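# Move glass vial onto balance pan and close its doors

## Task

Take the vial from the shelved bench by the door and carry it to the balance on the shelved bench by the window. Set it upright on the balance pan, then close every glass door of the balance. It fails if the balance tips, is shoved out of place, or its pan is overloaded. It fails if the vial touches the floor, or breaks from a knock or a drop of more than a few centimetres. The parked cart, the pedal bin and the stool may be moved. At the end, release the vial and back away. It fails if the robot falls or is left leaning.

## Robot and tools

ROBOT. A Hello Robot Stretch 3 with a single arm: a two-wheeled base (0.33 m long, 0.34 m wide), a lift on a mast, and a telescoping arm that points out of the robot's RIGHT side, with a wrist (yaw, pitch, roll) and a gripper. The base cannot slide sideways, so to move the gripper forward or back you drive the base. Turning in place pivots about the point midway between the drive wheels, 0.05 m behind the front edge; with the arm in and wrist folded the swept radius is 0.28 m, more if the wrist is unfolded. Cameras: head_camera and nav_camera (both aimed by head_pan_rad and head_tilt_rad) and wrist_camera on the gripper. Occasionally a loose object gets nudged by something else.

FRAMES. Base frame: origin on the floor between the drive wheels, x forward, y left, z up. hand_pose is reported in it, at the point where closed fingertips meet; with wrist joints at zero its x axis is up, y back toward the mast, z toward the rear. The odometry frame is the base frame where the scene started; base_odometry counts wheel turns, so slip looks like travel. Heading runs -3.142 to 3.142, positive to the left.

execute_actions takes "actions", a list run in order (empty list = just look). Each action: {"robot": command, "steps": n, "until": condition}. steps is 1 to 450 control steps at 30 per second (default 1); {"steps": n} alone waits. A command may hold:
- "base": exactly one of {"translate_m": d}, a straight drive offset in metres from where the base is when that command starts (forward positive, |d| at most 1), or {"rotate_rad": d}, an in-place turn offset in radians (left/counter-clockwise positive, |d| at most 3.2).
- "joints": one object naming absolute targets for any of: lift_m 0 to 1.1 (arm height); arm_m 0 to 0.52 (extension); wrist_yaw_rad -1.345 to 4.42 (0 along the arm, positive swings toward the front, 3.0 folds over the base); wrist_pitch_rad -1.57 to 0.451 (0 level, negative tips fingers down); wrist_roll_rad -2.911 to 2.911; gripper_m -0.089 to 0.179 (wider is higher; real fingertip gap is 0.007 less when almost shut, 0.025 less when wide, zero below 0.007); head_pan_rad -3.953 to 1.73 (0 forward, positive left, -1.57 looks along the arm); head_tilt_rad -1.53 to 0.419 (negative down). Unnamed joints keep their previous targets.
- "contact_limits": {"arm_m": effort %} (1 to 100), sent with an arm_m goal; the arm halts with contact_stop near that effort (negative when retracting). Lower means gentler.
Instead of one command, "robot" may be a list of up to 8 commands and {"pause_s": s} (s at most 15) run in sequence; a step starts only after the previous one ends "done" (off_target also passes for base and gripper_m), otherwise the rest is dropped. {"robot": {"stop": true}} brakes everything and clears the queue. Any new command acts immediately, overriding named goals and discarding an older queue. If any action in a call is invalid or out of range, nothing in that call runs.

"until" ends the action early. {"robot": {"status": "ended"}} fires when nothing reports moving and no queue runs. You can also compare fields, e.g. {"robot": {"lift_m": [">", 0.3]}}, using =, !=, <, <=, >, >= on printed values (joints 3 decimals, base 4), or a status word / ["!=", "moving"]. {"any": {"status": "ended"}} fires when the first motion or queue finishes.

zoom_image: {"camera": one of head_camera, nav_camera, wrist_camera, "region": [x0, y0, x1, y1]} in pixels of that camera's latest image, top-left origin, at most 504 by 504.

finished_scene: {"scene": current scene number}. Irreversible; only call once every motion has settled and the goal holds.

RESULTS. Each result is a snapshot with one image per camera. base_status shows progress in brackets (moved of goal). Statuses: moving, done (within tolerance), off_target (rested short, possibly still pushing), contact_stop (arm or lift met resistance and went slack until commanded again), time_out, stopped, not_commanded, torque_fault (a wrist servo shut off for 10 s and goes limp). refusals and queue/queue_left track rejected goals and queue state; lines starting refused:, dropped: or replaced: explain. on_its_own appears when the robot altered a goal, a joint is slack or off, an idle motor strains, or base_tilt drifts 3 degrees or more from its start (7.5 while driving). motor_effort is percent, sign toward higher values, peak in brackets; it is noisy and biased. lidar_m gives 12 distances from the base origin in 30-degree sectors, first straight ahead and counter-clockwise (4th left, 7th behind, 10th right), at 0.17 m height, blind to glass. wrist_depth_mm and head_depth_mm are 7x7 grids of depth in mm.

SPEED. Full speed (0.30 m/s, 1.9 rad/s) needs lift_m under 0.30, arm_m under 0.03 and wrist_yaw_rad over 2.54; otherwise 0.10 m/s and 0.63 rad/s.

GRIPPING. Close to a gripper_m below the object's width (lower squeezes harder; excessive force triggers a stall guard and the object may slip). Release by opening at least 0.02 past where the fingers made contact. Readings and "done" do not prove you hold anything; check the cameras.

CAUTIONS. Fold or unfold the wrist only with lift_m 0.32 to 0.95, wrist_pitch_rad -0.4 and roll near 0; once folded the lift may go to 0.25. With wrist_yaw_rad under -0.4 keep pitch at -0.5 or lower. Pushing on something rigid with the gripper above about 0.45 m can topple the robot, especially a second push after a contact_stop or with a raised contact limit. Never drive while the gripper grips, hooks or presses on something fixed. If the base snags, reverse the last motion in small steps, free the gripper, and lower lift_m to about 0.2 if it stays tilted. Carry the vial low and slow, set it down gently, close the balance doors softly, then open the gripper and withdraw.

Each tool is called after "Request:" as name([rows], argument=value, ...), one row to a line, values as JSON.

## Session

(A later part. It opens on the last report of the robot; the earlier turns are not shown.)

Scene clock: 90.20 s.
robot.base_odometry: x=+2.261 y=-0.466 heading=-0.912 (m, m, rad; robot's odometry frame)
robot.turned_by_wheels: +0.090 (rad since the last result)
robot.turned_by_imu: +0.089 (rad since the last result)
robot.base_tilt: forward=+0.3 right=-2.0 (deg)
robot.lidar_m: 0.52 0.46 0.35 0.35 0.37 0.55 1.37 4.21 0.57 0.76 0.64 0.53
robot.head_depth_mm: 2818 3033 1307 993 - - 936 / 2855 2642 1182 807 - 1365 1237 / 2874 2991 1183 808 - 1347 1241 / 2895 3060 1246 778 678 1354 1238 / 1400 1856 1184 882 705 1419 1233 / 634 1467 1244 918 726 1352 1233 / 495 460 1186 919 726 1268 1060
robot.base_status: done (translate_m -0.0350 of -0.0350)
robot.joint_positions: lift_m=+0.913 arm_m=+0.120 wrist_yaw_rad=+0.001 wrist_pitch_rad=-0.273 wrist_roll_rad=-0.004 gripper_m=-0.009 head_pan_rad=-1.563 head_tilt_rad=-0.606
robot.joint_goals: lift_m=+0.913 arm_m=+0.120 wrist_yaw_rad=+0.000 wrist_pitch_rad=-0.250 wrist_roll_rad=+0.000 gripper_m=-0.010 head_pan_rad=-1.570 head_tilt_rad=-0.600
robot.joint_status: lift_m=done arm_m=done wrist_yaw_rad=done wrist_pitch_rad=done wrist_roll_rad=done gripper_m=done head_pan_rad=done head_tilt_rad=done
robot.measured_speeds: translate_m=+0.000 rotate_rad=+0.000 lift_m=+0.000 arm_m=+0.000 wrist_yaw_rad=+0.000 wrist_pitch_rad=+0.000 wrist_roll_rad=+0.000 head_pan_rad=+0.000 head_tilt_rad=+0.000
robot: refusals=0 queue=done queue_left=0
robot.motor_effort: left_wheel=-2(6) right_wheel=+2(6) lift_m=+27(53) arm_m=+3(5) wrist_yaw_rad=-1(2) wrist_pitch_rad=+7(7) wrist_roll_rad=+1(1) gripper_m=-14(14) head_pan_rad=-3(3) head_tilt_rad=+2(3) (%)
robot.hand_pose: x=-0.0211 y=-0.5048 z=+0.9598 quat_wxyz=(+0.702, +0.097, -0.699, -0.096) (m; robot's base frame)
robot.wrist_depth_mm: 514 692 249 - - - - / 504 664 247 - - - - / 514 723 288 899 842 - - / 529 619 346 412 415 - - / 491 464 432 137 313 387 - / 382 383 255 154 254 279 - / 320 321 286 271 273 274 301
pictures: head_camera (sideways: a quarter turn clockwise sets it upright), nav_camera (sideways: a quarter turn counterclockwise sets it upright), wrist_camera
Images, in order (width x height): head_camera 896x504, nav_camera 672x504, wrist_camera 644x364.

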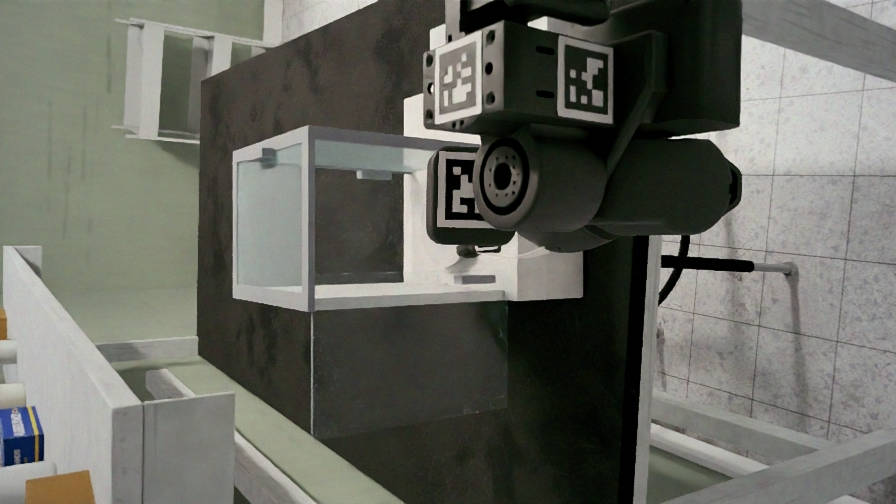

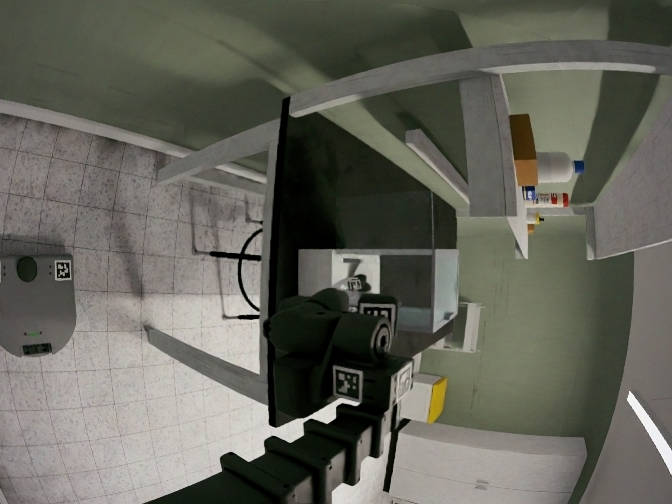

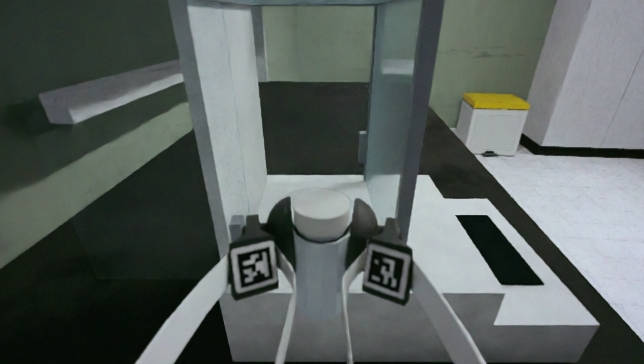

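Request:
execute_actions([
  {"robot":[{"joints":{"arm_m":0.275},"contact_limits":{"arm_m":9}},{"joints":{"lift_m":0.892}}],"steps":450,"until":{"robot":{"status":"ended"}}},
])

Scene clock: 93.93 s.
robot.base_odometry: x=+2.261 y=-0.466 heading=-0.912 (m, m, rad; robot's odometry frame)
robot.turned_by_wheels: +0.000 (rad since the last result)
robot.turned_by_imu: -0.001 (rad since the last result)
robot.base_tilt: forward=+0.3 right=-2.0 (deg)
robot.lidar_m: 0.52 0.46 0.36 0.35 0.37 0.55 1.37 4.24 0.57 0.76 0.63 0.53
robot.head_depth_mm: 2850 3003 1463 - 684 858 935 / 2846 2652 1341 - 683 1384 1242 / 2898 3012 1314 - 686 1379 1241 / 2903 3084 1281 723 684 1347 1236 / 1396 1845 1184 883 704 1422 1241 / 634 1461 1242 917 725 1351 1239 / 496 460 1183 916 725 1268 1064
robot.base_status: done (translate_m -0.0350 of -0.0350)
robot.joint_positions: lift_m=+0.892 arm_m=+0.275 wrist_yaw_rad=+0.001 wrist_pitch_rad=-0.273 wrist_roll_rad=-0.004 gripper_m=-0.009 head_pan_rad=-1.563 head_tilt_rad=-0.606
robot.joint_goals: lift_m=+0.892 arm_m=+0.275 wrist_yaw_rad=+0.000 wrist_pitch_rad=-0.250 wrist_roll_rad=+0.000 gripper_m=-0.010 head_pan_rad=-1.570 head_tilt_rad=-0.600
robot.joint_status: lift_m=done arm_m=done wrist_yaw_rad=done wrist_pitch_rad=done wrist_roll_rad=done gripper_m=done head_pan_rad=done head_tilt_rad=done
robot.measured_speeds: translate_m=+0.000 rotate_rad=+0.000 lift_m=+0.000 arm_m=+0.000 wrist_yaw_rad=+0.000 wrist_pitch_rad=+0.000 wrist_roll_rad=+0.000 head_pan_rad=+0.000 head_tilt_rad=+0.000
robot: refusals=0 queue=done queue_left=0
robot.motor_effort: left_wheel=-2(2) right_wheel=+2(2) lift_m=+27(27) arm_m=+2(3) wrist_yaw_rad=-2(2) wrist_pitch_rad=+7(7) wrist_roll_rad=+1(1) gripper_m=-14(14) head_pan_rad=-2(2) head_tilt_rad=+3(3) (%)
robot.contact_limits: arm_m 9 (drawing in: default 18, maximum 29; extending or still: default 24, maximum 40)
robot.hand_pose: x=-0.0212 y=-0.6599 z=+0.9389 quat_wxyz=(+0.702, +0.097, -0.699, -0.096) (m; robot's base frame)
robot.wrist_depth_mm: 96 127 - - - - - / 97 127 - - - - - / 97 127 749 853 774 - - / 97 127 510 560 531 615 - / 97 127 222 138 278 431 - / 97 127 196 155 218 234 263 / 96 119 180 174 183 189 60
pictures: head_camera (sideways: a quarter turn clockwise sets it upright), nav_camera (sideways: a quarter turn counterclockwise sets it upright), wrist_camera
Images, in order (width x height): head_camera 896x504, nav_camera 672x504, wrist_camera 644x364.

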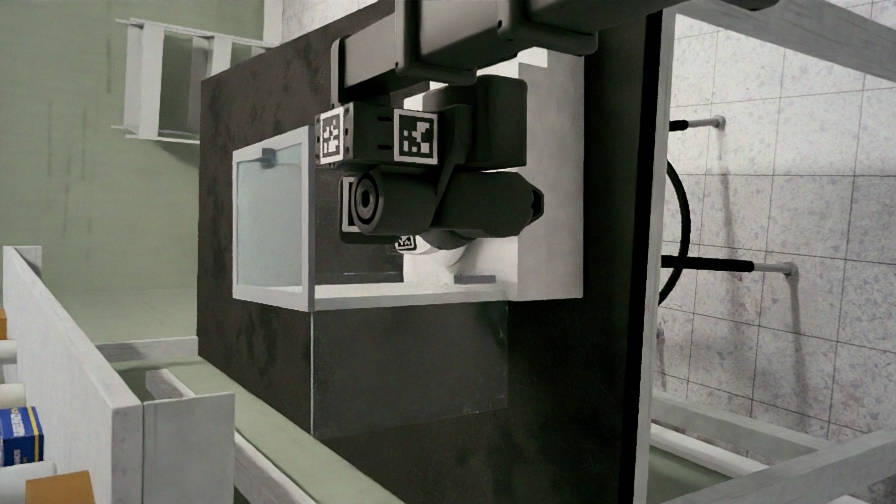

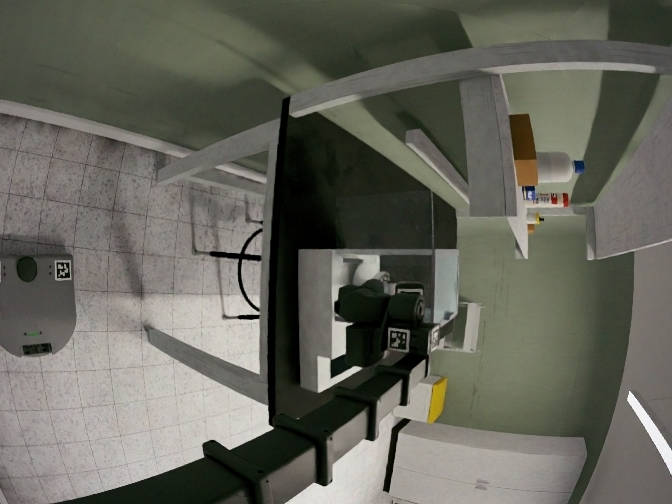

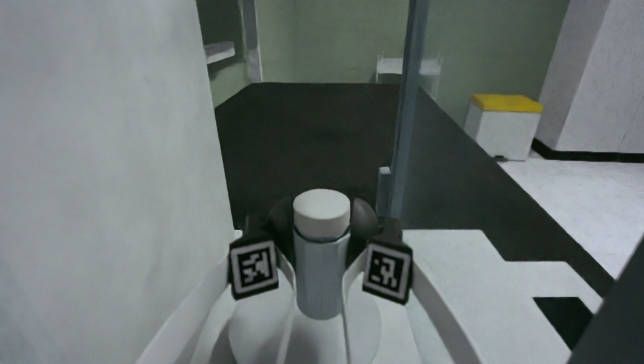

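Request:
execute_actions([
  {"robot":[{"joints":{"lift_m":0.873}},{"joints":{"gripper_m":0.05}},{"pause_s":1},{"joints":{"arm_m":0.12},"contact_limits":{"arm_m":10}},{"base":{"translate_m":0.06},"joints":{"lift_m":0.862,"gripper_m":0.04}},{"joints":{"arm_m":0.16},"contact_limits":{"arm_m":7}},{"base":{"translate_m":-0.06}}],"steps":450,"until":{"robot":{"status":"ended"}}},
])

Scene clock: 104.50 s.
robot.base_odometry: x=+2.261 y=-0.466 heading=-0.911 (m, m, rad; robot's odometry frame)
robot.turned_by_wheels: +0.000 (rad since the last result)
robot.turned_by_imu: -0.002 (rad since the last result)
robot.base_tilt: forward=+0.3 right=-2.1 (deg)
robot.lidar_m: 0.52 0.46 0.35 0.35 0.37 0.54 1.37 4.23 0.57 0.76 0.64 0.53
robot.head_depth_mm: 2838 3033 1307 948 - 1345 935 / 2853 2650 1182 777 - 1368 1237 / 2910 3039 1182 763 - 1383 1237 / 2891 3064 1242 723 677 1352 1242 / 1407 1852 1182 881 704 1413 1240 / 633 1469 1244 920 723 1359 1237 / 495 460 1186 920 724 1269 1061
robot.base_status: done (translate_m -0.0600 of -0.0600)
robot.joint_positions: lift_m=+0.862 arm_m=+0.160 wrist_yaw_rad=+0.008 wrist_pitch_rad=-0.271 wrist_roll_rad=-0.004 gripper_m=+0.040 head_pan_rad=-1.563 head_tilt_rad=-0.606
robot.joint_goals: lift_m=+0.862 arm_m=+0.160 wrist_yaw_rad=+0.000 wrist_pitch_rad=-0.250 wrist_roll_rad=+0.000 gripper_m=+0.040 head_pan_rad=-1.570 head_tilt_rad=-0.600
robot.joint_status: lift_m=done arm_m=done wrist_yaw_rad=done wrist_pitch_rad=done wrist_roll_rad=done gripper_m=done head_pan_rad=done head_tilt_rad=done
robot.measured_speeds: translate_m=+0.000 rotate_rad=+0.000 lift_m=+0.000 arm_m=+0.000 wrist_yaw_rad=+0.000 wrist_pitch_rad=+0.000 wrist_roll_rad=+0.000 head_pan_rad=+0.000 head_tilt_rad=+0.000
robot: refusals=0 queue=done queue_left=0
robot.motor_effort: left_wheel=+0(6) right_wheel=-1(8) lift_m=+26(27) arm_m=+3(4) wrist_yaw_rad=-6(8) wrist_pitch_rad=+7(7) wrist_roll_rad=+1(1) gripper_m=-2(78) head_pan_rad=-3(2) head_tilt_rad=+3(2) (%)
robot.contact_limits: arm_m 7 (drawing in: default 18, maximum 29; extending or still: default 24, maximum 40)
robot.hand_pose: x=-0.0196 y=-0.5450 z=+0.9092 quat_wxyz=(+0.703, +0.099, -0.698, -0.093) (m; robot's base frame)
robot.wrist_depth_mm: 512 582 240 - - - - / 443 519 240 - - - - / 519 656 241 697 636 - - / 500 509 241 263 290 479 - / 397 396 212 223 228 245 - / 317 315 199 195 196 196 236 / 265 264 213 211 211 209 212
pictures: head_camera (sideways: a quarter turn clockwise sets it upright), nav_camera (sideways: a quarter turn counterclockwise sets it upright), wrist_camera
Images, in order (width x height): head_camera 896x504, nav_camera 672x504, wrist_camera 644x364.

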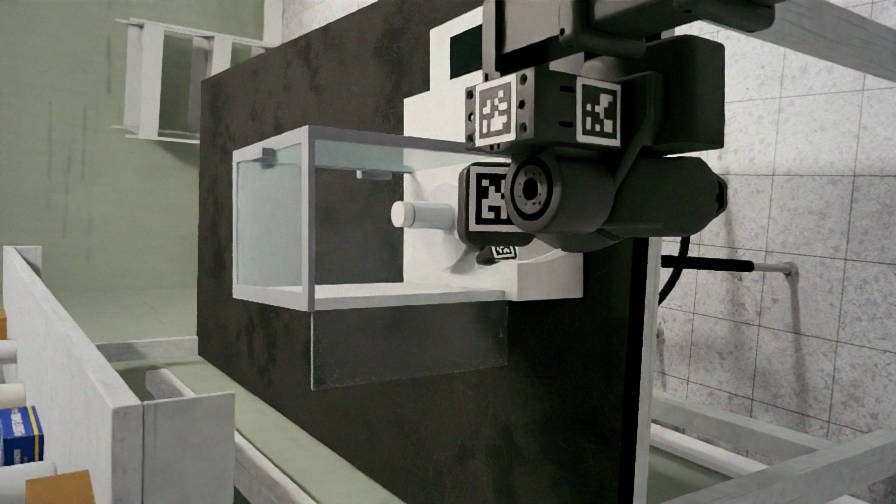

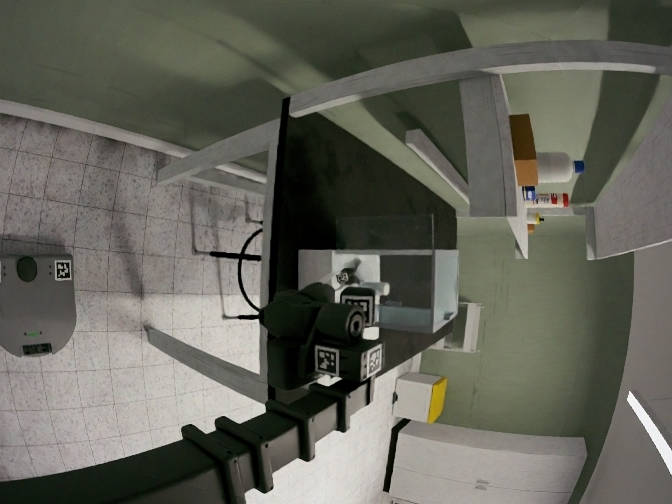

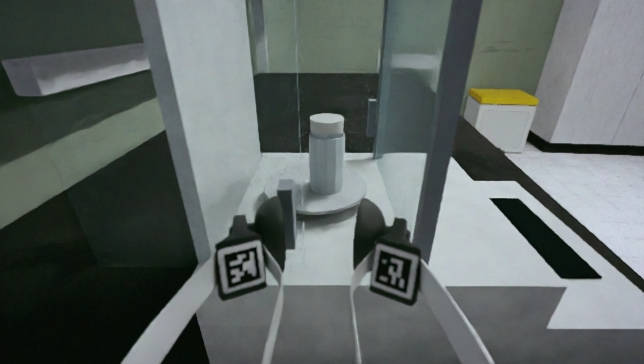

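Request:
execute_actions([
  {"robot":[{"base":{"translate_m":-0.066}},{"base":{"translate_m":-0.007}}],"steps":450,"until":{"robot":{"status":"ended"}}},
])

Scene clock: 108.53 s.
robot.base_odometry: x=+2.216 y=-0.409 heading=-0.911 (m, m, rad; robot's odometry frame)
robot.turned_by_wheels: +0.000 (rad since the last result)
robot.turned_by_imu: -0.001 (rad since the last result)
robot.base_tilt: forward=+0.2 right=-2.1 (deg)
robot.lidar_m: 0.60 0.47 0.36 0.35 0.38 0.56 1.29 4.35 0.54 0.77 0.67 0.61
robot.head_depth_mm: 2840 3066 2983 988 - 783 1217 / 2838 2879 1241 948 - 1348 996 / 2900 3021 1238 793 - 1381 1242 / 2902 3024 1187 722 677 1386 1241 / 2391 2271 1241 722 684 1380 1237 / 1197 1727 1076 852 704 1413 1238 / 779 1312 1270 917 727 1348 1187
robot.base_status: done (translate_m -0.0070 of -0.0070)
robot.joint_positions: lift_m=+0.862 arm_m=+0.160 wrist_yaw_rad=+0.009 wrist_pitch_rad=-0.272 wrist_roll_rad=-0.004 gripper_m=+0.040 head_pan_rad=-1.563 head_tilt_rad=-0.605
robot.joint_goals: lift_m=+0.862 arm_m=+0.160 wrist_yaw_rad=+0.000 wrist_pitch_rad=-0.250 wrist_roll_rad=+0.000 gripper_m=+0.040 head_pan_rad=-1.570 head_tilt_rad=-0.600
robot.joint_status: lift_m=done arm_m=done wrist_yaw_rad=done wrist_pitch_rad=done wrist_roll_rad=done gripper_m=done head_pan_rad=done head_tilt_rad=done
robot.measured_speeds: translate_m=+0.000 rotate_rad=+0.000 lift_m=+0.000 arm_m=+0.000 wrist_yaw_rad=+0.000 wrist_pitch_rad=+0.000 wrist_roll_rad=+0.000 head_pan_rad=+0.000 head_tilt_rad=+0.000
robot: refusals=0 queue=done queue_left=0
robot.motor_effort: left_wheel=+0(7) right_wheel=-2(16) lift_m=+27(27) arm_m=+3(3) wrist_yaw_rad=-8(29) wrist_pitch_rad=+7(7) wrist_roll_rad=+1(1) gripper_m=-2(6) head_pan_rad=-3(3) head_tilt_rad=+3(3) (%)
robot.contact_limits: arm_m 7 (drawing in: default 18, maximum 29; extending or still: default 24, maximum 40)
robot.hand_pose: x=-0.0192 y=-0.5450 z=+0.9091 quat_wxyz=(+0.703, +0.099, -0.698, -0.093) (m; robot's base frame)
robot.wrist_depth_mm: 175 241 - - - - - / 175 241 - - - - - / 180 240 673 683 756 - - / 454 240 258 288 363 - - / 375 223 240 212 272 353 - / 318 196 196 196 197 237 - / 266 215 213 212 213 212 264
pictures: head_camera (sideways: a quarter turn clockwise sets it upright), nav_camera (sideways: a quarter turn counterclockwise sets it upright), wrist_camera
Images, in order (width x height): head_camera 896x504, nav_camera 672x504, wrist_camera 644x364.

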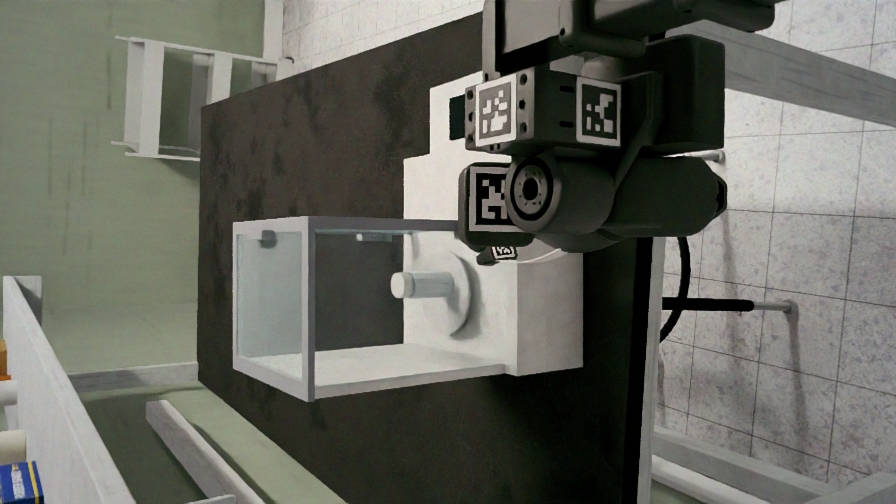

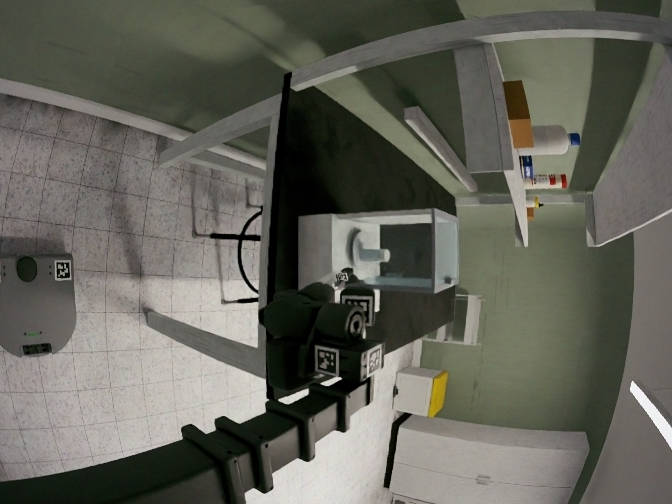

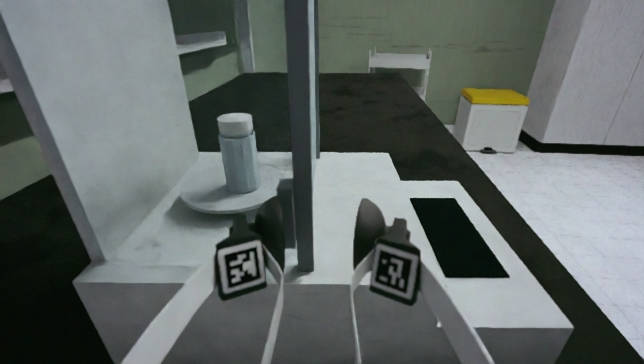

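Request:
execute_actions([
  {"robot":[{"base":{"translate_m":0.008}},{"joints":{"arm_m":0}},{"base":{"translate_m":-0.25},"joints":{"wrist_yaw_rad":1.8,"head_pan_rad":-1.2}}],"steps":450,"until":{"robot":{"status":"ended"}}},
])

Scene clock: 117.43 s.
robot.base_odometry: x=+2.068 y=-0.218 heading=-0.912 (m, m, rad; robot's odometry frame)
robot.turned_by_wheels: +0.000 (rad since the last result)
robot.turned_by_imu: -0.002 (rad since the last result)
robot.base_tilt: forward=+0.3 right=-2.2 (deg)
robot.lidar_m: 0.84 0.49 0.38 0.38 0.40 0.59 1.06 3.94 3.04 0.50 0.84 0.84
robot.head_depth_mm: 2804 2922 1244 914 723 1354 - / 2447 2566 1238 812 683 714 865 / 1787 1902 1243 756 692 1380 1235 / 1511 1659 1180 711 717 1417 1254 / 1107 1372 775 747 748 1456 1263 / 886 1191 1078 851 808 1414 1237 / 772 1062 1130 915 1267 1258 1237
robot.base_status: done (translate_m -0.2500 of -0.2500)
robot.joint_positions: lift_m=+0.862 arm_m=+0.003 wrist_yaw_rad=+1.797 wrist_pitch_rad=-0.272 wrist_roll_rad=-0.004 gripper_m=+0.040 head_pan_rad=-1.207 head_tilt_rad=-0.605
robot.joint_goals: lift_m=+0.862 arm_m=+0.000 wrist_yaw_rad=+1.800 wrist_pitch_rad=-0.250 wrist_roll_rad=+0.000 gripper_m=+0.040 head_pan_rad=-1.200 head_tilt_rad=-0.600
robot.joint_status: lift_m=done arm_m=done wrist_yaw_rad=done wrist_pitch_rad=done wrist_roll_rad=done gripper_m=done head_pan_rad=done head_tilt_rad=done
robot.measured_speeds: translate_m=+0.000 rotate_rad=+0.000 lift_m=+0.000 arm_m=+0.000 wrist_yaw_rad=+0.000 wrist_pitch_rad=+0.000 wrist_roll_rad=+0.000 head_pan_rad=+0.000 head_tilt_rad=+0.000
robot: refusals=0 queue=done queue_left=0
robot.motor_effort: left_wheel=-2(6) right_wheel=+2(6) lift_m=+27(27) arm_m=-4(5) wrist_yaw_rad=+2(7) wrist_pitch_rad=+7(7) wrist_roll_rad=+1(1) gripper_m=+0(1) head_pan_rad=+3(26) head_tilt_rad=+3(3) (%)
robot.hand_pose: x=+0.2129 y=-0.0939 z=+0.9092 quat_wxyz=(+0.512, +0.607, -0.360, +0.490) (m; robot's base frame)
robot.wrist_depth_mm: 412 537 718 708 642 588 545 / 417 540 772 743 680 614 578 / 428 543 804 815 713 664 605 / 421 574 841 860 766 707 638 / 453 597 811 943 839 755 676 / 464 605 944 - 893 818 677 / 476 598 987 - - 863 756
pictures: head_camera (sideways: a quarter turn clockwise sets it upright), nav_camera (sideways: a quarter turn counterclockwise sets it upright), wrist_camera
Images, in order (width x height): head_camera 896x504, nav_camera 672x504, wrist_camera 644x364.

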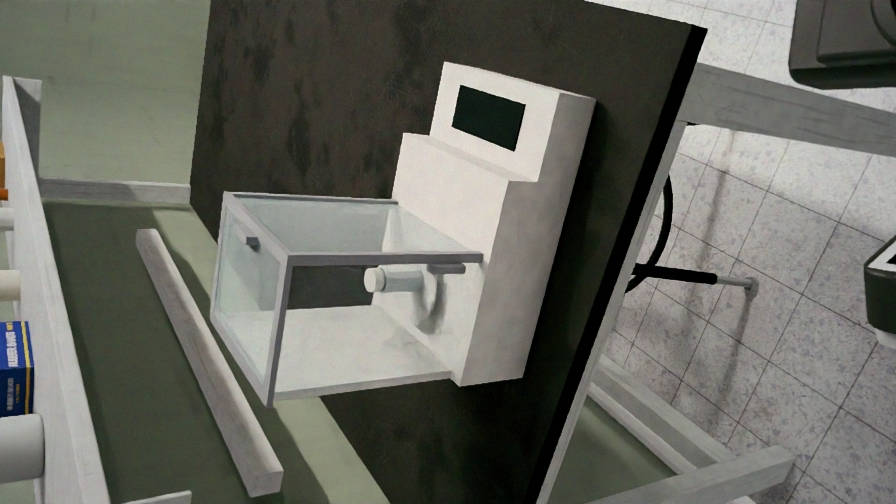

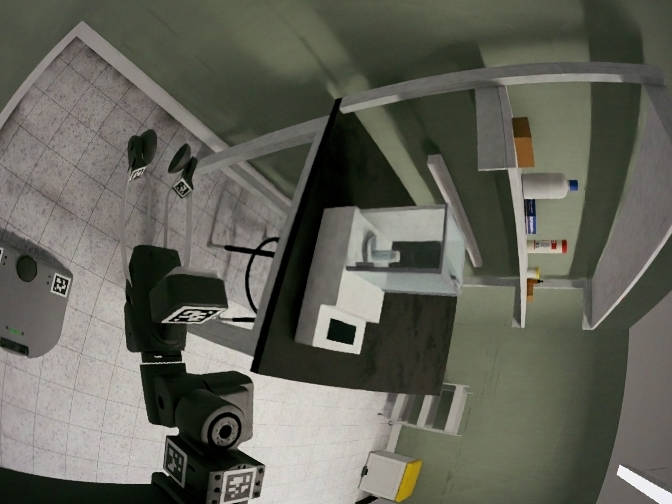

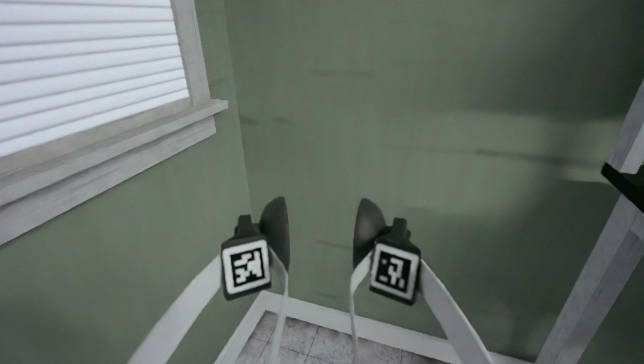

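Request:
finished_scene(scene=2)

The scene is finished: the task was done.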